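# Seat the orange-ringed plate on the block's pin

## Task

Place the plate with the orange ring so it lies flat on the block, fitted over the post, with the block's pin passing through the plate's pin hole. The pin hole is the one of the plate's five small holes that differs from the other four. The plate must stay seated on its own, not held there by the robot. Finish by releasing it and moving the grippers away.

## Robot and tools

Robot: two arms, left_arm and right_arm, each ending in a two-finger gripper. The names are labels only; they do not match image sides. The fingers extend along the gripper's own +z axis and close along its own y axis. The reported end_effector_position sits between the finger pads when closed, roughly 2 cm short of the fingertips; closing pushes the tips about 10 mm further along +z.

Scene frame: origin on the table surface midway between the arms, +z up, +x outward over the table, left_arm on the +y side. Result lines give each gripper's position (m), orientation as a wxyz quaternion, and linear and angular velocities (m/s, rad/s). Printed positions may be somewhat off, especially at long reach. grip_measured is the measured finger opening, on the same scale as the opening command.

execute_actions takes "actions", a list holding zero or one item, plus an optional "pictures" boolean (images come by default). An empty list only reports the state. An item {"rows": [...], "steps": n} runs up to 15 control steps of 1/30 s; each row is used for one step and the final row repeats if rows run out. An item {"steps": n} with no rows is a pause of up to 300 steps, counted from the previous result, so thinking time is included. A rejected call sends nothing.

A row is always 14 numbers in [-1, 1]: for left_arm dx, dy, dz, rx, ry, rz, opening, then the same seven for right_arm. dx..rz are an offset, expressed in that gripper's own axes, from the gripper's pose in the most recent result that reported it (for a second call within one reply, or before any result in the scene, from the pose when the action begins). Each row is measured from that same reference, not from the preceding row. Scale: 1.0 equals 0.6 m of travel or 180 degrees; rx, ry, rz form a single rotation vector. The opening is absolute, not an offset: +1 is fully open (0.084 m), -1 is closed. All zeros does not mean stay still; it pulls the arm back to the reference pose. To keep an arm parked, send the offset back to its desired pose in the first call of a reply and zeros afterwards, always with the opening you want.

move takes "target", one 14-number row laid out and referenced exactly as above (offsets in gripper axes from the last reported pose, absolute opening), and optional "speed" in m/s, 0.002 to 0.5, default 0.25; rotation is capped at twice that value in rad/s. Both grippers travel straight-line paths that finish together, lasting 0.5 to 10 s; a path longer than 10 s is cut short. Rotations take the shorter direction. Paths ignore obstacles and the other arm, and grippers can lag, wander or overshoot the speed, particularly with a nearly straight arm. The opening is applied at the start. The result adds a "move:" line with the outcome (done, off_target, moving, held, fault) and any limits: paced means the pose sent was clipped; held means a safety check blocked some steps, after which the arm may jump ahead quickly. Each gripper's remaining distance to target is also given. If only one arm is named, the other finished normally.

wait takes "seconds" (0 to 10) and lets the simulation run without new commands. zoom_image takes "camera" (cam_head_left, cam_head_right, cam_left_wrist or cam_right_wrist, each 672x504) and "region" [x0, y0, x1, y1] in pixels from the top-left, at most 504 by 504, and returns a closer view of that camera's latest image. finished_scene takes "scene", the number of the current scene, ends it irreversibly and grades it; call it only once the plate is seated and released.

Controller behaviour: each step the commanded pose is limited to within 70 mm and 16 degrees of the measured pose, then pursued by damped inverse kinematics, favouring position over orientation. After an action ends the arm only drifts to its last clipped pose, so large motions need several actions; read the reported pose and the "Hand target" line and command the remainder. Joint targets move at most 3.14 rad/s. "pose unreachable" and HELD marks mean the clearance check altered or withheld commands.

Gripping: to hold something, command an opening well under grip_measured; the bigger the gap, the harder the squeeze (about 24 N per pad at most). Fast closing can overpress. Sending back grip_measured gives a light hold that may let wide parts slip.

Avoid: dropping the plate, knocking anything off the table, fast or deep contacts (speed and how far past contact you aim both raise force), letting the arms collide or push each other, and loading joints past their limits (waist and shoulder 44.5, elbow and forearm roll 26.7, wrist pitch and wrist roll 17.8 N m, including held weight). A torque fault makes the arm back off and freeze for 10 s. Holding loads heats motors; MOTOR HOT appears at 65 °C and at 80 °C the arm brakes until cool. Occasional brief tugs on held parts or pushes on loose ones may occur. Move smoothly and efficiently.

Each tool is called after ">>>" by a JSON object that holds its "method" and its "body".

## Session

>>> {"method": "execute_actions", "body": {"actions": []}}

Scene clock: 0.00 s of 5100.00 s.
left_arm: end_effector_position=(+0.4260, +0.4632, +0.1661) grip_measured=+1.00 end_effector_quat_wxyz=(+0.054, +0.994, +0.096, -0.021) end_effector_velocity=(+0.001, -0.000, +0.001) end_effector_angular_velocity=(-0.000, -0.003, -0.001) | right_arm: end_effector_position=(+0.4033, -0.5374, +0.2693) grip_measured=+1.00 end_effector_quat_wxyz=(-0.057, +0.937, +0.333, -0.091) end_effector_velocity=(-0.000, -0.000, -0.000) end_effector_angular_velocity=(-0.000, +0.001, +0.000)
Joint positions: left_arm=[ 0.377 -0.031 -0.931 -0.118  1.022  0.116  0.084] | right_arm=[-0.214 -0.136 -1.142 -0.011  1.493 -0.948  0.084]
Joint velocities: left_arm=[-0.001 -0.002 -0.001 -0.001 -0.     0.001  0.   ] | right_arm=[ 0.     0.     0.    -0.001  0.001  0.     0.   ]
Hand target (left_arm): +0.426, +0.463, +0.166; +0.054, +0.994, +0.096, -0.021
Hand target (right_arm): +0.403, -0.537, +0.269; -0.057, +0.937, +0.333, -0.091

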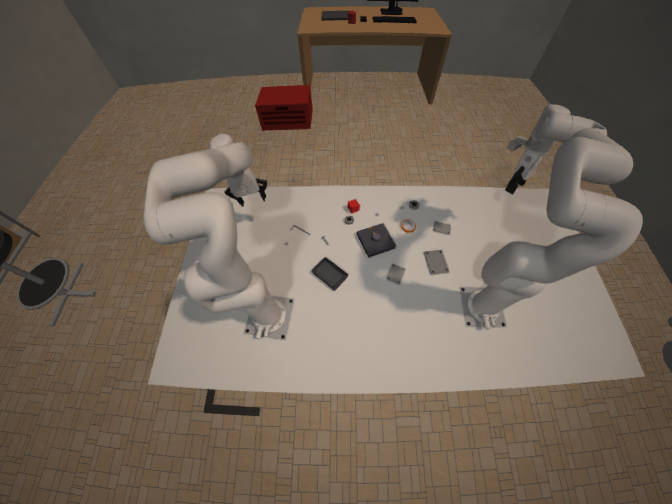

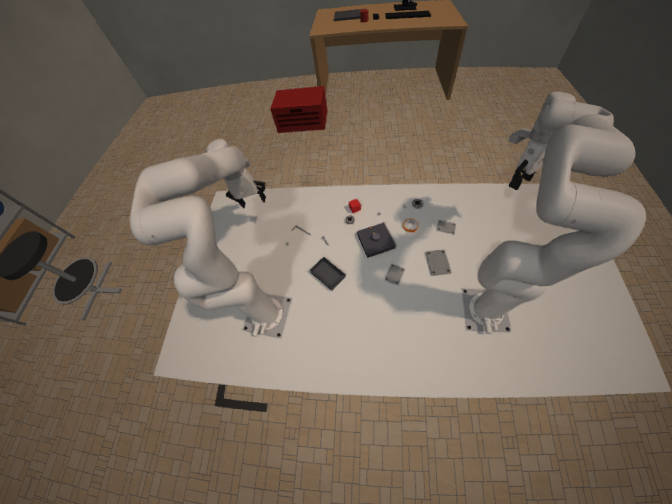

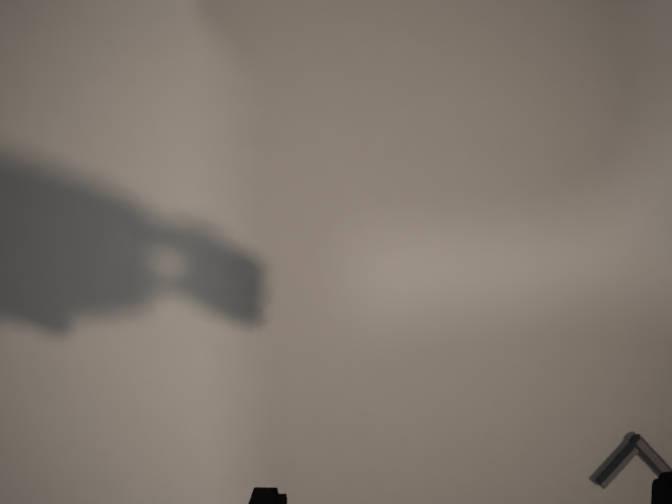

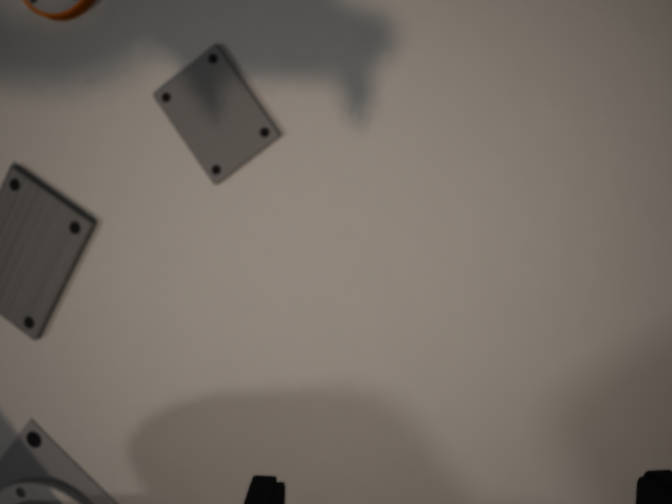

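>>> {"method": "move", "body": {"target": [0,0,0,0,0,0,1,0.3085,-0.6895,0.1092,-0.037,0.0591,0.2162,1], "speed": 0.35}}

Scene clock: 19.63 s of 5100.00 s.
left_arm: end_effector_position=(+0.4260, +0.4632, +0.1661) grip_measured=+1.00 end_effector_quat_wxyz=(+0.054, +0.994, +0.096, -0.021) end_effector_velocity=(+0.000, -0.000, +0.000) end_effector_angular_velocity=(+0.000, -0.001, -0.000) | right_arm: end_effector_position=(+0.2775, -0.0973, +0.2504) grip_measured=+1.00 end_effector_quat_wxyz=(+0.000, +1.000, +0.000, +0.000) end_effector_velocity=(-0.001, +0.002, -0.001) end_effector_angular_velocity=(-0.005, +0.002, -0.001)
Joint positions: left_arm=[ 0.377 -0.031 -0.931 -0.118  1.022  0.116  0.084] | right_arm=[ 0.994 -0.211 -0.981 -0.     1.192  0.941  0.084]
Joint velocities: left_arm=[-0.001 -0.001 -0.    -0.    -0.    -0.    -0.   ] | right_arm=[ 0.007  0.008 -0.007 -0.002  0.003  0.009 -0.   ]
Hand target (left_arm): +0.426, +0.463, +0.166; +0.054, +0.994, +0.096, -0.021
Hand target (right_arm): +0.277, -0.097, +0.250; +0.000, +1.000, +0.000, +0.000
Off the commanded pose (left_arm): 0.000 m, 0 deg.
Off the commanded pose (right_arm): 0.000 m, 0 deg.
After step 90, 14.67 s passed at rest.
move: done

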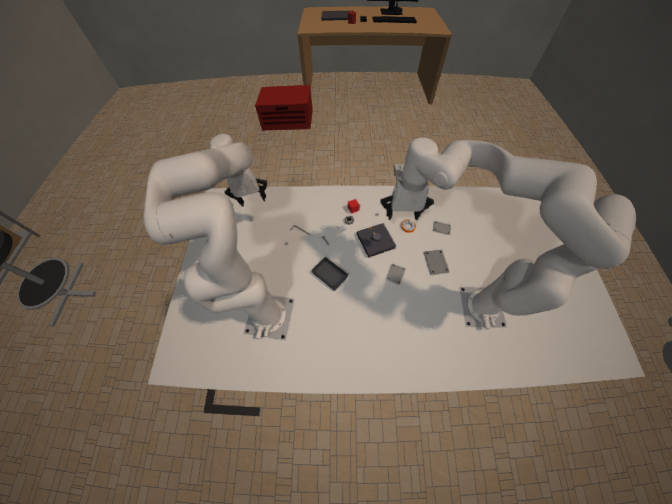

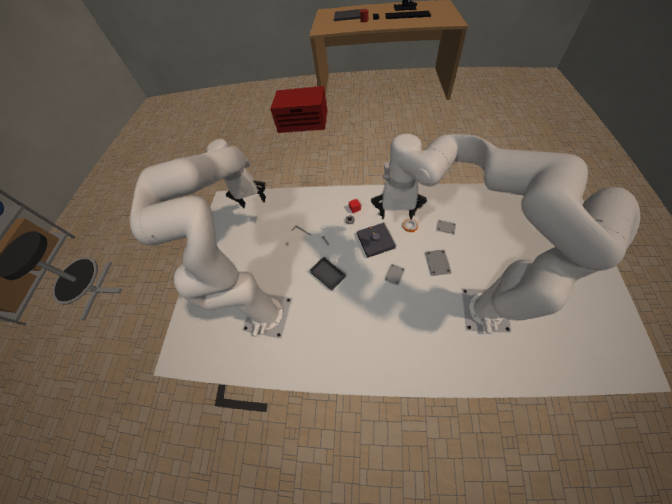

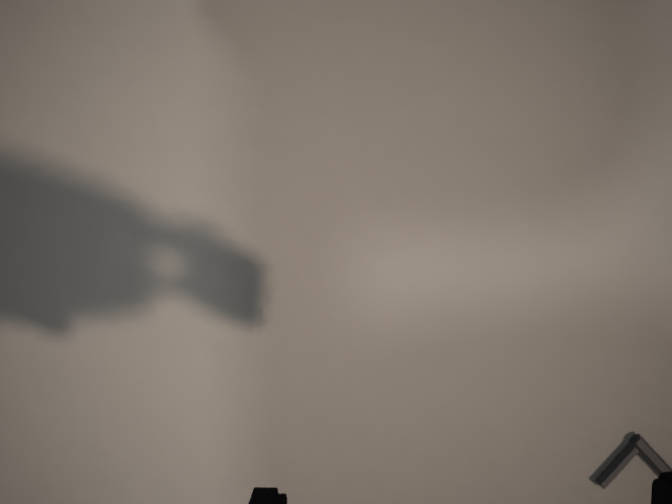

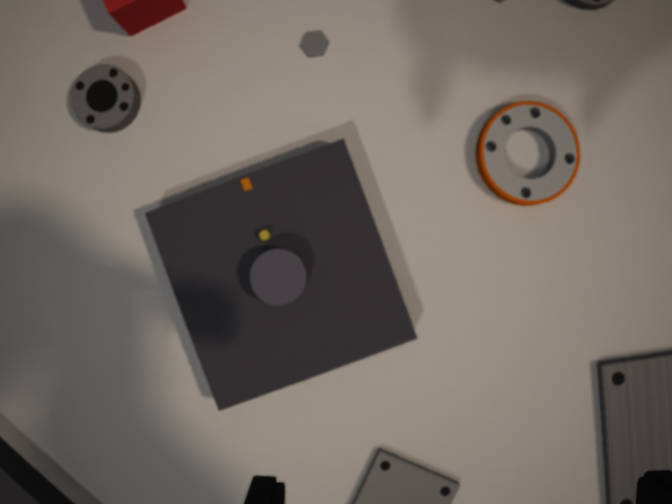

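>>> {"method": "move", "body": {"target": [0,0,0,0,0,0,1,0.0905,-0.106,0.2923,0,0,-0.3611,1], "speed": 0.3}}

Scene clock: 62.53 s of 5100.00 s.
left_arm: end_effector_position=(+0.4260, +0.4632, +0.1661) grip_measured=+1.00 end_effector_quat_wxyz=(+0.054, +0.994, +0.096, -0.021) end_effector_velocity=(-0.000, -0.000, -0.000) end_effector_angular_velocity=(+0.000, +0.001, -0.001) | right_arm: end_effector_position=(+0.3315, -0.0339, +0.0754) grip_measured=+1.00 end_effector_quat_wxyz=(+0.000, +0.844, +0.537, +0.000) end_effector_velocity=(-0.001, -0.001, -0.003) end_effector_angular_velocity=(-0.003, +0.005, +0.010)
Joint positions: left_arm=[ 0.377 -0.031 -0.931 -0.118  1.022  0.116  0.084] | right_arm=[ 0.982  0.289 -1.039 -0.     0.75  -0.205  0.084]
Joint velocities: left_arm=[-0.    -0.     0.001  0.     0.     0.001 -0.   ] | right_arm=[-0.001  0.008 -0.001  0.004 -0.001 -0.014  0.   ]
Hand target (left_arm): +0.426, +0.463, +0.166; +0.054, +0.994, +0.096, -0.021
Hand target (right_arm): +0.331, -0.034, +0.075; +0.000, +0.843, +0.537, +0.000
Off the commanded pose (left_arm): 0.000 m, 0 deg.
Off the commanded pose (right_arm): 0.001 m, 0 deg.
After step 90, 37.53 s passed at rest.
move: done

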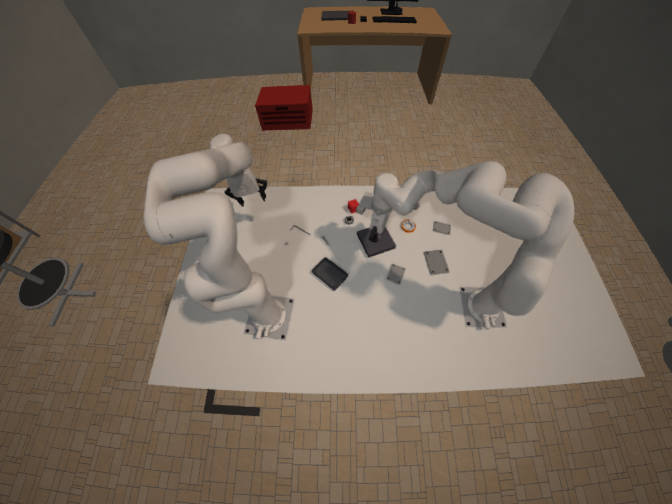

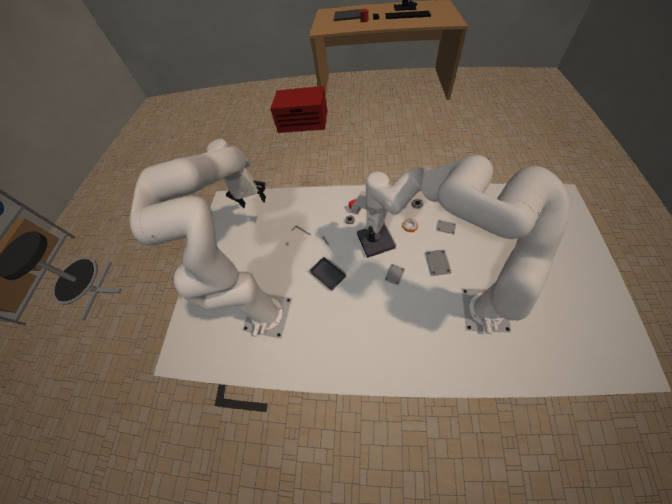

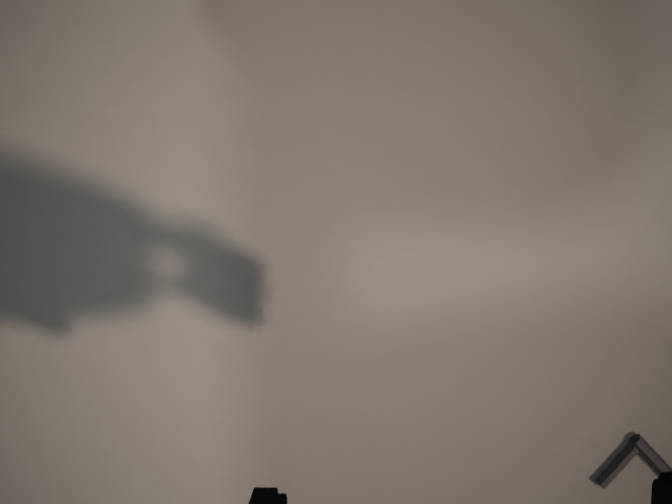

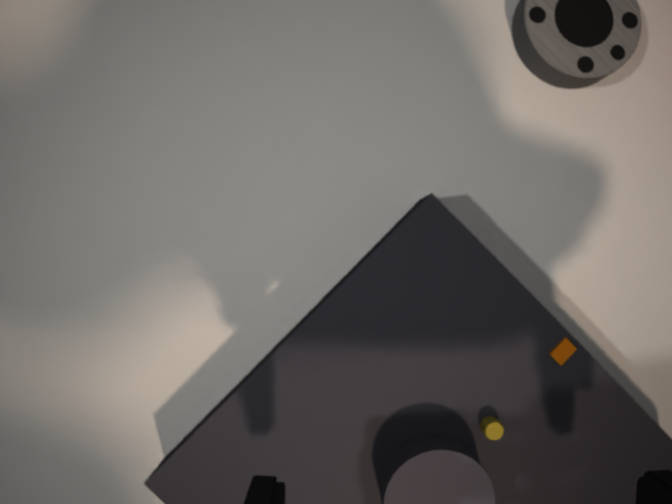

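>>> {"method": "move", "body": {"target": [0,0,0,0,0,0,1,-0.0045,-0.0058,0.0473,0,0,0,1], "speed": 0.06}}

>>> {"method": "move", "body": {"target": [0,0,0,0,0,0,1,0,0,0,0,0,0,-0.6], "speed": 0.05}}

Scene clock: 67.73 s of 5100.00 s.
left_arm: end_effector_position=(+0.4260, +0.4632, +0.1661) grip_measured=+1.00 end_effector_quat_wxyz=(+0.054, +0.994, +0.096, -0.021) end_effector_velocity=(+0.000, +0.000, +0.001) end_effector_angular_velocity=(-0.000, -0.000, +0.001) | right_arm: end_effector_position=(+0.3273, -0.0347, +0.0475) grip_measured=+1.00 end_effector_quat_wxyz=(-0.000, +0.844, +0.537, +0.001) end_effector_velocity=(+0.000, -0.000, -0.002) end_effector_angular_velocity=(+0.000, -0.001, +0.001)
Joint positions: left_arm=[ 0.377 -0.031 -0.931 -0.118  1.022  0.116  0.084] | right_arm=[ 0.987  0.337 -1.012 -0.     0.674 -0.2    0.084]
Joint velocities: left_arm=[ 0.001 -0.    -0.001 -0.     0.001  0.     0.   ] | right_arm=[ 0.     0.003  0.002 -0.001 -0.006  0.    -0.   ]
Hand target (left_arm): +0.426, +0.463, +0.166; +0.054, +0.994, +0.096, -0.021
Hand target (right_arm): +0.327, -0.035, +0.047; -0.000, +0.844, +0.537, +0.000
Off the commanded pose (left_arm): 0.000 m, 0 deg.
Off the commanded pose (right_arm): 0.000 m, 0 deg.
After step 90, 1.40 s passed at rest.
move: done

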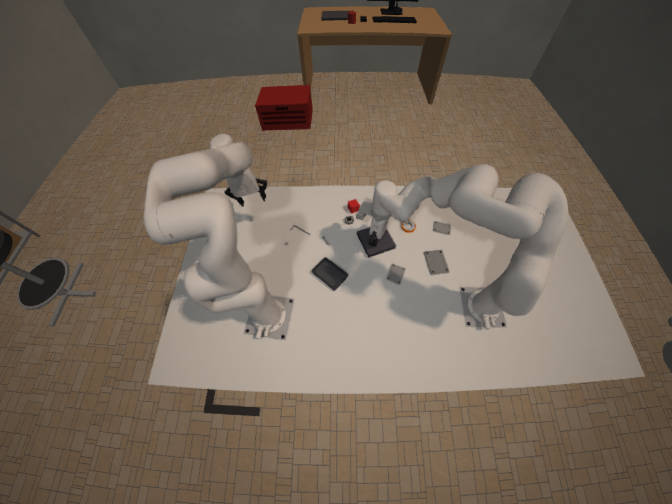

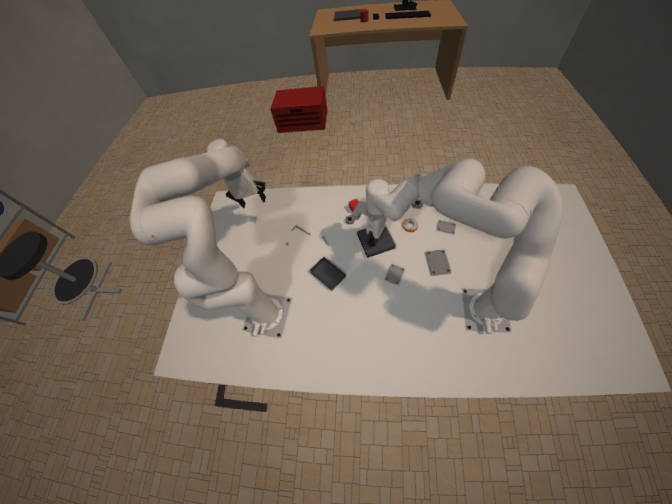

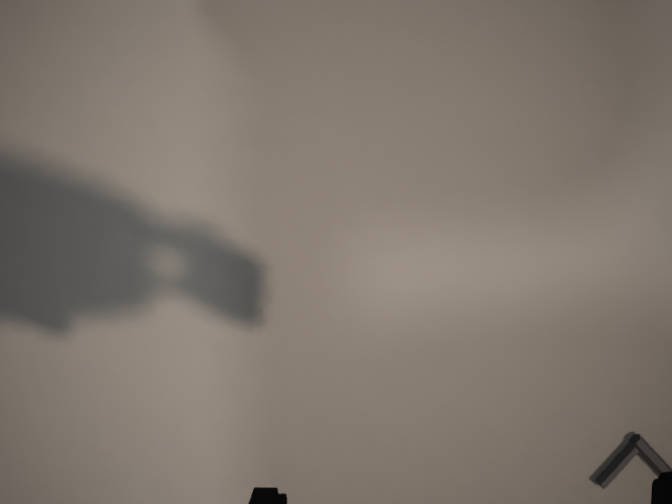

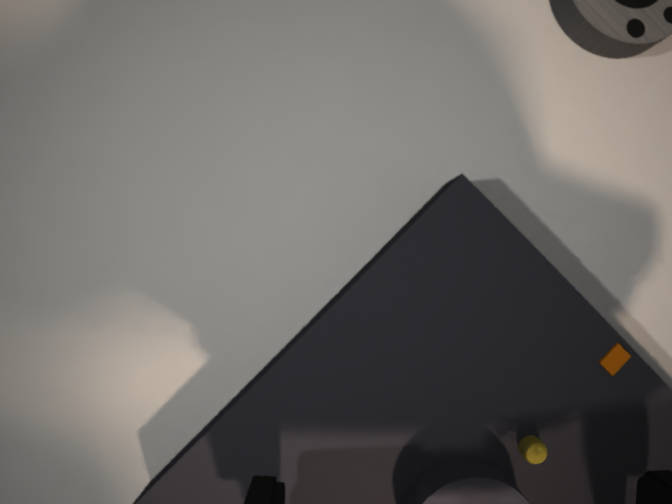

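Scene clock: 68.30 s of 5100.00 s.
left_arm: end_effector_position=(+0.4260, +0.4632, +0.1661) grip_measured=+1.00 end_effector_quat_wxyz=(+0.054, +0.994, +0.096, -0.021) end_effector_velocity=(+0.001, -0.000, +0.001) end_effector_angular_velocity=(+0.000, -0.002, -0.002) | right_arm: end_effector_position=(+0.3283, -0.0350, +0.0478) grip_measured=-0.30 end_effector_quat_wxyz=(-0.000, +0.844, +0.536, +0.001) end_effector_velocity=(-0.001, -0.000, -0.000) end_effector_angular_velocity=(-0.001, +0.001, +0.001)
Joint positions: left_arm=[ 0.377 -0.031 -0.931 -0.118  1.022  0.116  0.084] | right_arm=[ 0.986  0.337 -1.013 -0.001  0.673 -0.2    0.031]
Joint velocities: left_arm=[-0.001 -0.    -0.001 -0.    -0.     0.001  0.   ] | right_arm=[ 0.001  0.     0.001  0.001  0.001 -0.     0.   ]
Hand target (left_arm): +0.426, +0.463, +0.166; +0.054, +0.994, +0.096, -0.021
Hand target (right_arm): +0.327, -0.035, +0.047; -0.000, +0.844, +0.537, +0.001
Off the commanded pose (left_arm): 0.000 m, 0 deg.
Off the commanded pose (right_arm): 0.001 m, 0 deg.
move: done

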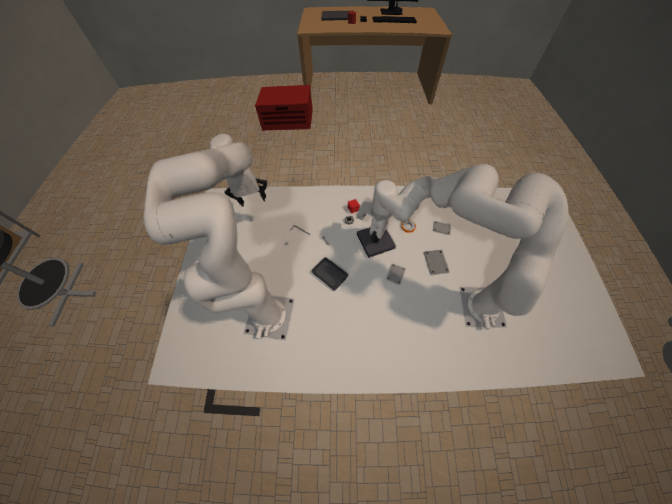

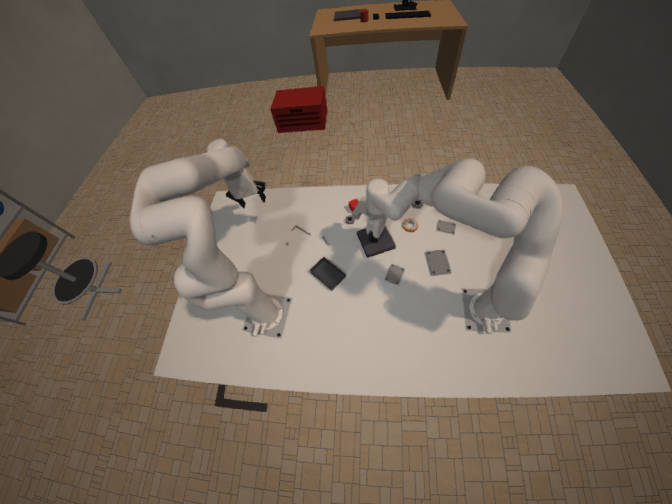

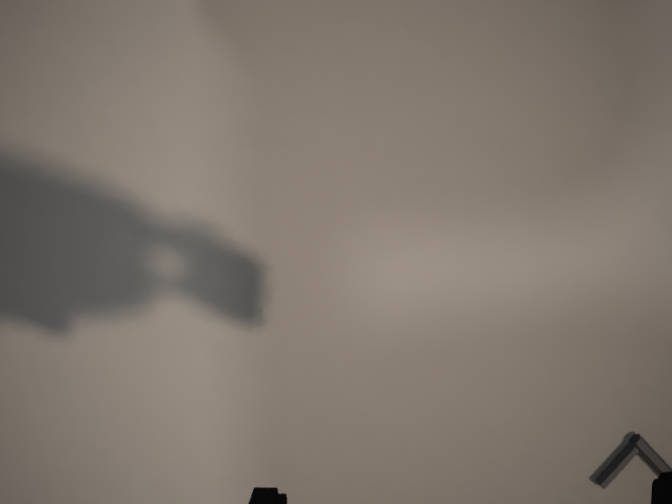

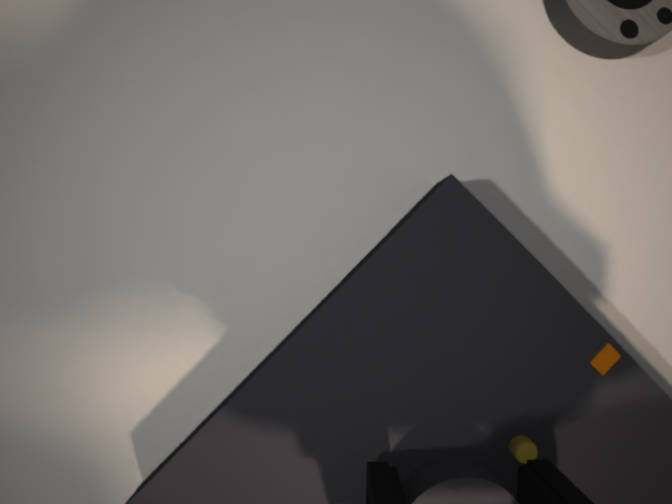

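>>> {"method": "move", "body": {"target": [0,0,0,0,0,0,1,0,0,0,0,0,0,1], "speed": 0.05}}

>>> {"method": "move", "body": {"target": [0,0,0,0,0,0,1,0,0,0,0,0,0.5,1], "speed": 0.5}}

>>> {"method": "move", "body": {"target": [0,0,0,0,0,0,1,0,0,0,0,0,0,-0.6], "speed": 0.05}}

Scene clock: 75.20 s of 5100.00 s.
left_arm: end_effector_position=(+0.4260, +0.4632, +0.1661) grip_measured=+1.00 end_effector_quat_wxyz=(+0.054, +0.994, +0.096, -0.021) end_effector_velocity=(+0.000, -0.000, -0.001) end_effector_angular_velocity=(-0.000, +0.001, +0.000) | right_arm: end_effector_position=(+0.3282, -0.0350, +0.0478) grip_measured=+1.00 end_effector_quat_wxyz=(-0.000, +0.844, +0.536, +0.001) end_effector_velocity=(+0.001, -0.001, +0.000) end_effector_angular_velocity=(-0.001, -0.000, -0.003)
Joint positions: left_arm=[ 0.377 -0.031 -0.931 -0.118  1.022  0.116  0.084] | right_arm=[ 0.986  0.337 -1.013 -0.001  0.673 -0.2    0.084]
Joint velocities: left_arm=[-0.001  0.002 -0.001 -0.    -0.    -0.001 -0.   ] | right_arm=[-0.003 -0.001 -0.    -0.001  0.001  0.     0.   ]
Hand target (left_arm): +0.426, +0.463, +0.166; +0.054, +0.994, +0.096, -0.021
Hand target (right_arm): +0.328, -0.035, +0.048; -0.000, +0.844, +0.536, +0.001
Off the commanded pose (left_arm): 0.000 m, 0 deg.
Off the commanded pose (right_arm): 0.000 m, 0 deg.
After step 90, 3.20 s passed at rest.
move: done

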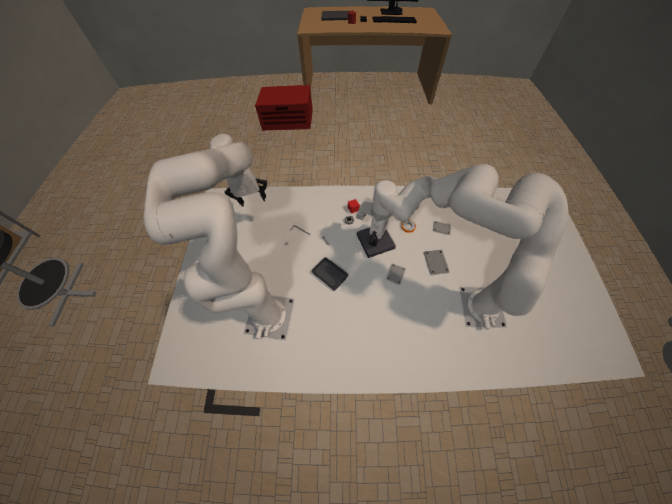

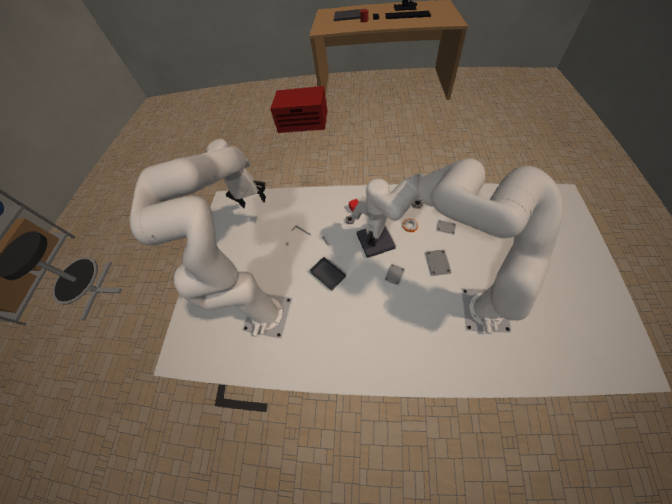

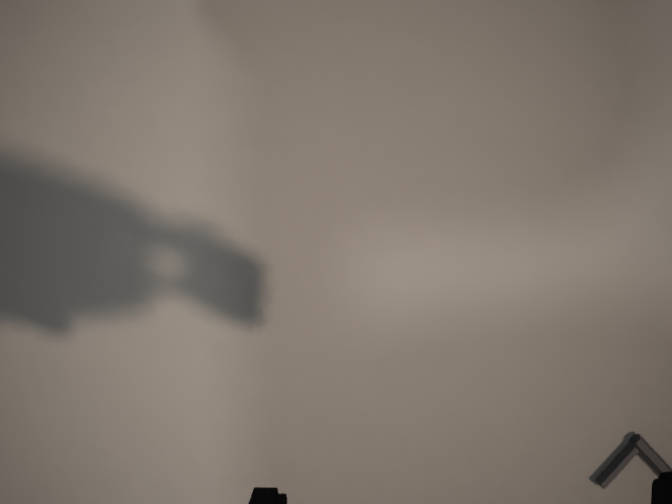

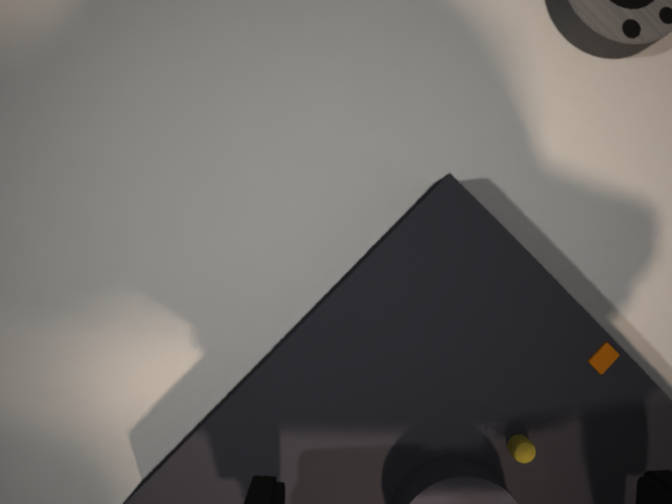

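Scene clock: 77.37 s of 5100.00 s.
left_arm: end_effector_position=(+0.4260, +0.4632, +0.1661) grip_measured=+1.00 end_effector_quat_wxyz=(+0.054, +0.994, +0.096, -0.021) end_effector_velocity=(-0.000, -0.000, -0.000) end_effector_angular_velocity=(-0.000, +0.000, -0.001) | right_arm: end_effector_position=(+0.3282, -0.0350, +0.0478) grip_measured=+1.00 end_effector_quat_wxyz=(-0.001, +0.976, -0.217, +0.001) end_effector_velocity=(+0.001, -0.000, +0.000) end_effector_angular_velocity=(-0.002, -0.003, -0.012)
Joint positions: left_arm=[ 0.377 -0.031 -0.931 -0.118  1.022  0.116  0.084] | right_arm=[ 0.986  0.337 -1.013 -0.001  0.673  1.369  0.084]
Joint velocities: left_arm=[-0.001 -0.001  0.002 -0.    -0.     0.    -0.   ] | right_arm=[-0.001  0.    -0.001 -0.006 -0.     0.016 -0.   ]
Hand target (left_arm): +0.426, +0.463, +0.166; +0.054, +0.994, +0.096, -0.021
Hand target (right_arm): +0.328, -0.035, +0.048; -0.001, +0.976, -0.217, +0.001
Off the commanded pose (left_arm): 0.000 m, 0 deg.
Off the commanded pose (right_arm): 0.000 m, 0 deg.
move: done

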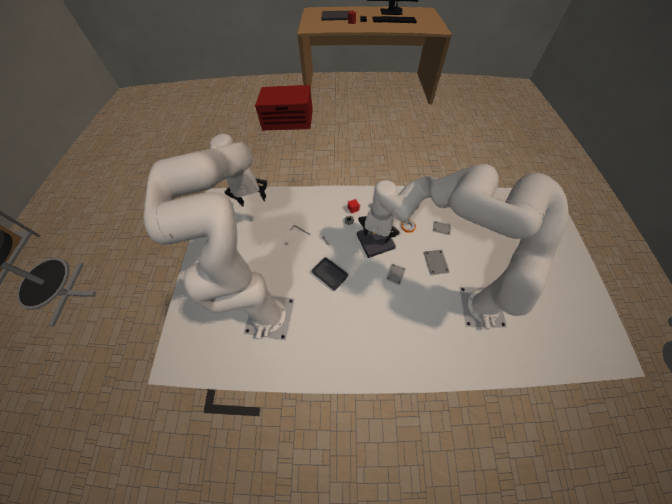

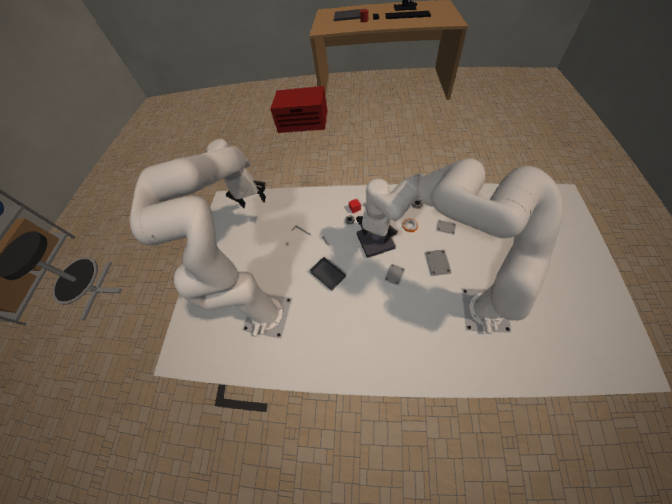

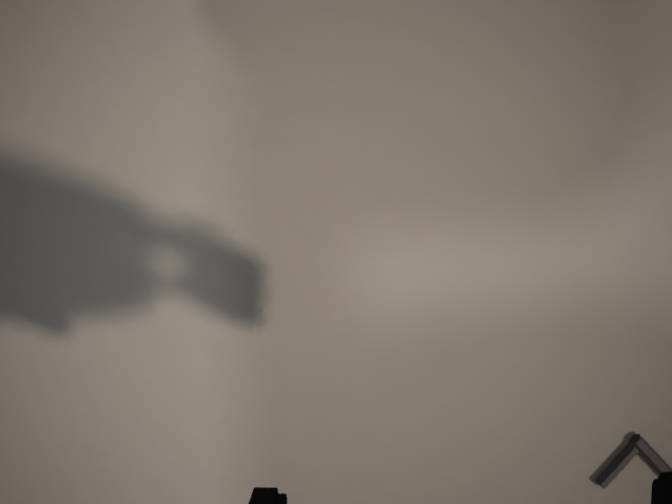

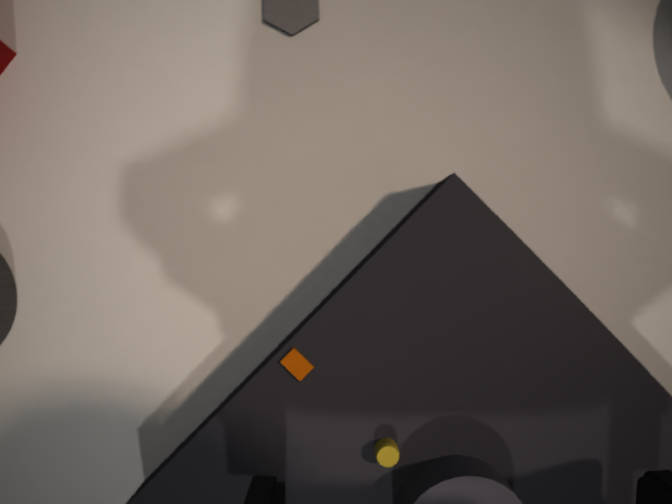

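Scene clock: 77.90 s of 5100.00 s.
left_arm: end_effector_position=(+0.4260, +0.4632, +0.1661) grip_measured=+1.00 end_effector_quat_wxyz=(+0.054, +0.994, +0.096, -0.021) end_effector_velocity=(+0.000, +0.000, -0.000) end_effector_angular_velocity=(-0.001, -0.000, +0.003) | right_arm: end_effector_position=(+0.3280, -0.0353, +0.0478) grip_measured=-0.30 end_effector_quat_wxyz=(-0.001, +0.976, -0.217, +0.000) end_effector_velocity=(+0.001, -0.001, -0.000) end_effector_angular_velocity=(-0.001, +0.001, -0.003)
Joint positions: left_arm=[ 0.377 -0.031 -0.931 -0.118  1.022  0.116  0.084] | right_arm=[ 0.985  0.336 -1.012 -0.001  0.675  1.369  0.031]
Joint velocities: left_arm=[ 0.001  0.001  0.    -0.002 -0.001 -0.001  0.   ] | right_arm=[-0.002  0.001  0.    -0.     0.     0.     0.   ]
Hand target (left_arm): +0.426, +0.463, +0.166; +0.054, +0.994, +0.096, -0.021
Hand target (right_arm): +0.328, -0.035, +0.048; -0.001, +0.976, -0.217, +0.001
Off the commanded pose (left_arm): 0.000 m, 0 deg.
Off the commanded pose (right_arm): 0.000 m, 0 deg.
move: done

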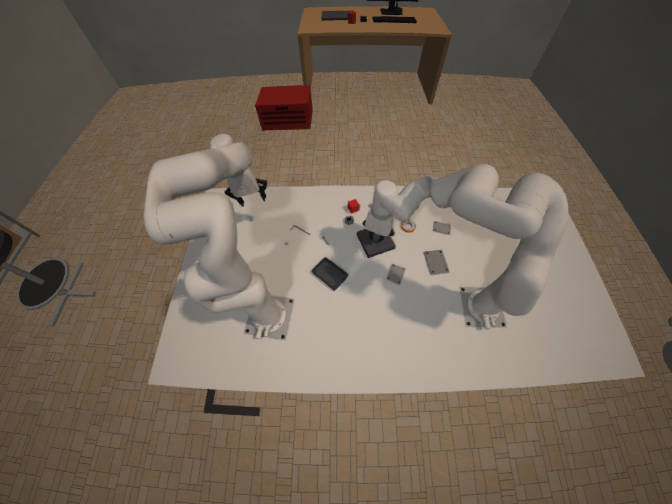

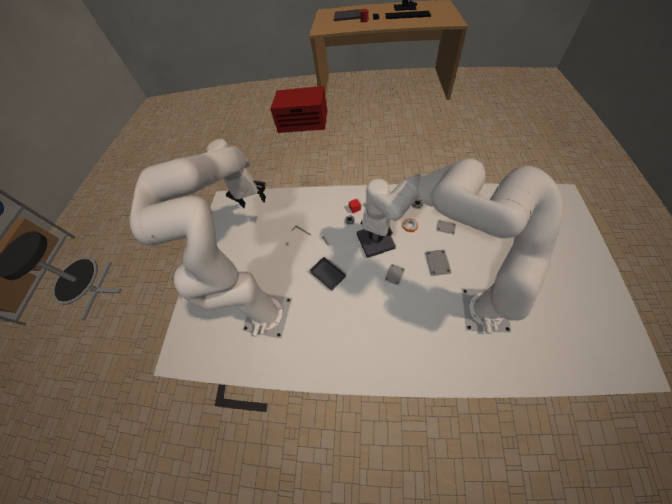

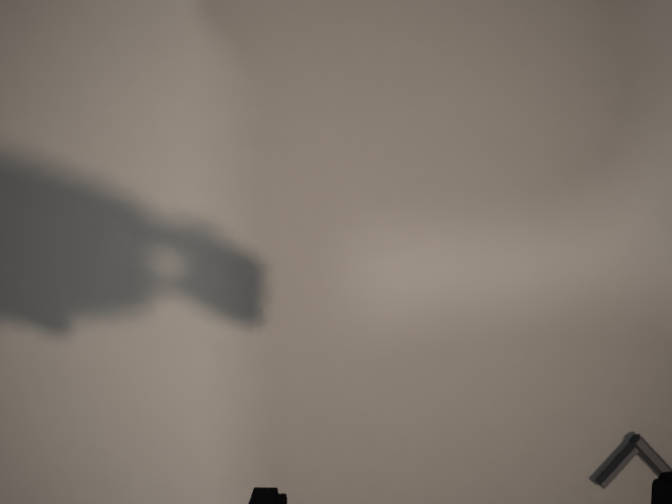

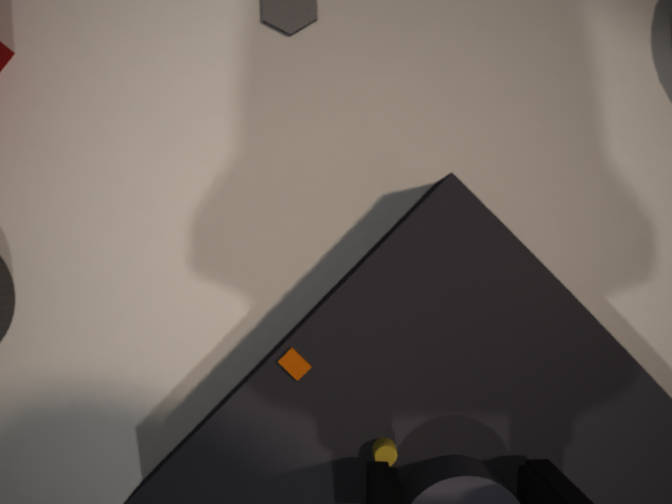

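>>> {"method": "execute_actions", "body": {"actions": [], "pictures": false}}

>>> {"method": "move", "body": {"target": [0,0,0,0,0,0,1,0,0,0,0,0,0,1], "speed": 0.05}}

Scene clock: 81.67 s of 5100.00 s.
left_arm: end_effector_position=(+0.4260, +0.4632, +0.1661) grip_measured=+1.00 end_effector_quat_wxyz=(+0.054, +0.994, +0.096, -0.021) end_effector_velocity=(-0.000, +0.001, +0.000) end_effector_angular_velocity=(+0.000, -0.001, +0.002) | right_arm: end_effector_position=(+0.3282, -0.0350, +0.0478) grip_measured=-0.30 end_effector_quat_wxyz=(-0.001, +0.976, -0.217, +0.001) end_effector_velocity=(+0.001, -0.000, +0.000) end_effector_angular_velocity=(+0.001, -0.000, -0.002)
Joint positions: left_arm=[ 0.377 -0.031 -0.931 -0.118  1.022  0.116  0.084] | right_arm=[ 0.986  0.337 -1.013 -0.001  0.673  1.369  0.031]
Joint velocities: left_arm=[ 0.002 -0.002  0.001 -0.    -0.001 -0.     0.   ] | right_arm=[-0.002  0.    -0.     0.    -0.001  0.     0.   ]
Hand target (left_arm): +0.426, +0.463, +0.166; +0.054, +0.994, +0.096, -0.021
Hand target (right_arm): +0.328, -0.035, +0.048; -0.001, +0.976, -0.217, +0.001
Off the commanded pose (left_arm): 0.000 m, 0 deg.
Off the commanded pose (right_arm): 0.000 m, 0 deg.
Steps of this call (steps 1 to 90: nothing new was sent; then 0.77 s passed at rest). Readings (end_effector_position):
1: left_arm (+0.4260, +0.4632, +0.1661) | right_arm (+0.3280, -0.0353, +0.0478)
2: left_arm (+0.4260, +0.4632, +0.1661) | right_arm (+0.3280, -0.0353, +0.0478)
4: left_arm (+0.4260, +0.4632, +0.1661) | right_arm (+0.3281, -0.0353, +0.0478)
8: left_arm (+0.4260, +0.4632, +0.1661) | right_arm (+0.3281, -0.0353, +0.0478)
90: the state above

Scene clock: 82.23 s of 5100.00 s.
left_arm: end_effector_position=(+0.4260, +0.4632, +0.1661) grip_measured=+1.00 end_effector_quat_wxyz=(+0.054, +0.994, +0.096, -0.021) end_effector_velocity=(+0.000, +0.001, -0.000) end_effector_angular_velocity=(+0.000, -0.001, +0.002) | right_arm: end_effector_position=(+0.3282, -0.0350, +0.0477) grip_measured=+1.00 end_effector_quat_wxyz=(-0.001, +0.976, -0.217, +0.001) end_effector_velocity=(-0.001, -0.000, +0.000) end_effector_angular_velocity=(-0.002, +0.000, +0.003)
Joint positions: left_arm=[ 0.377 -0.031 -0.931 -0.118  1.022  0.116  0.084] | right_arm=[ 0.986  0.337 -1.013 -0.001  0.673  1.369  0.084]
Joint velocities: left_arm=[ 0.002  0.001  0.     0.    -0.002 -0.     0.   ] | right_arm=[ 0.001 -0.001  0.    -0.001  0.003 -0.     0.   ]
Hand target (left_arm): +0.426, +0.463, +0.166; +0.054, +0.994, +0.096, -0.021
Hand target (right_arm): +0.328, -0.035, +0.048; -0.001, +0.976, -0.217, +0.001
Off the commanded pose (left_arm): 0.000 m, 0 deg.
Off the commanded pose (right_arm): 0.000 m, 0 deg.
move: done

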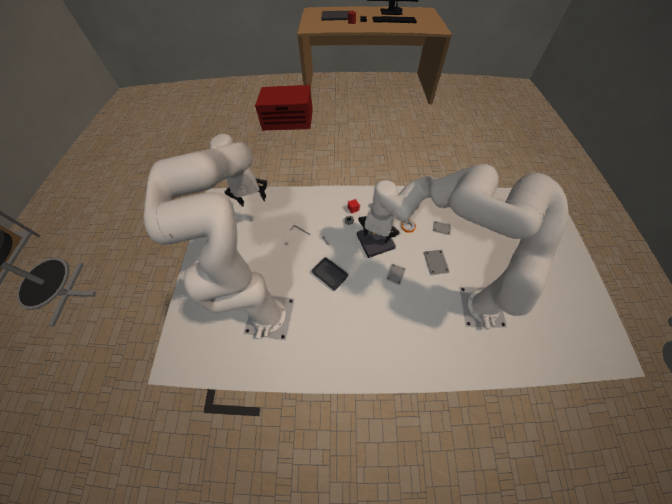

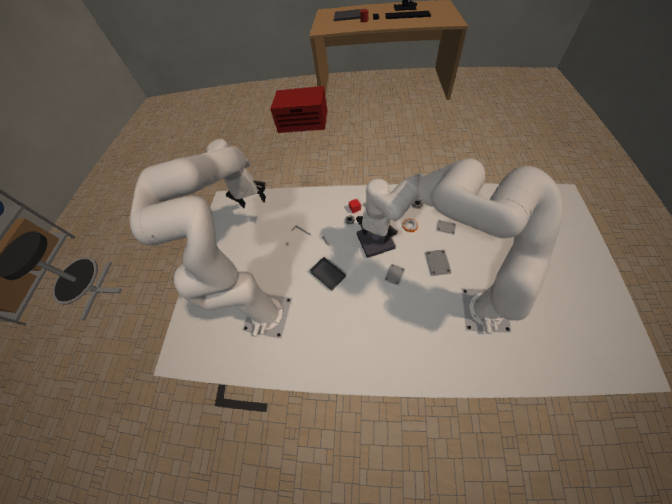

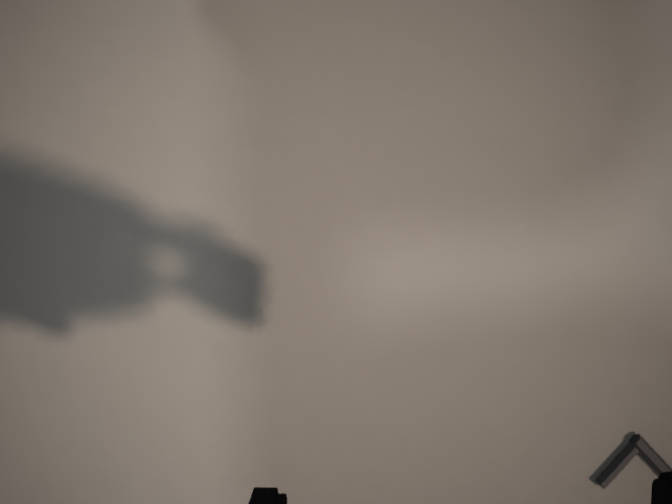

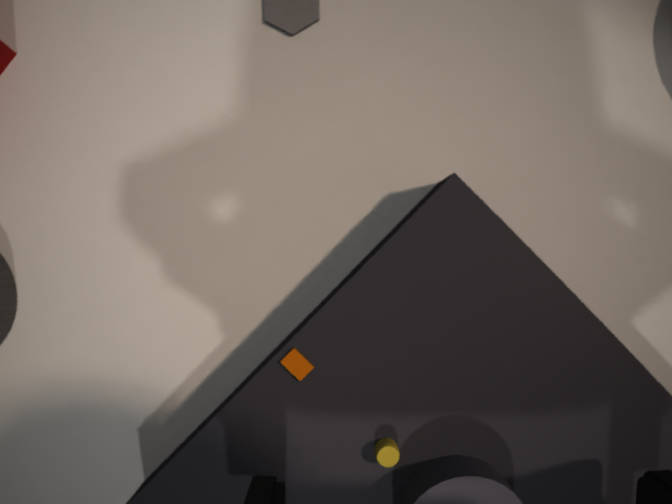

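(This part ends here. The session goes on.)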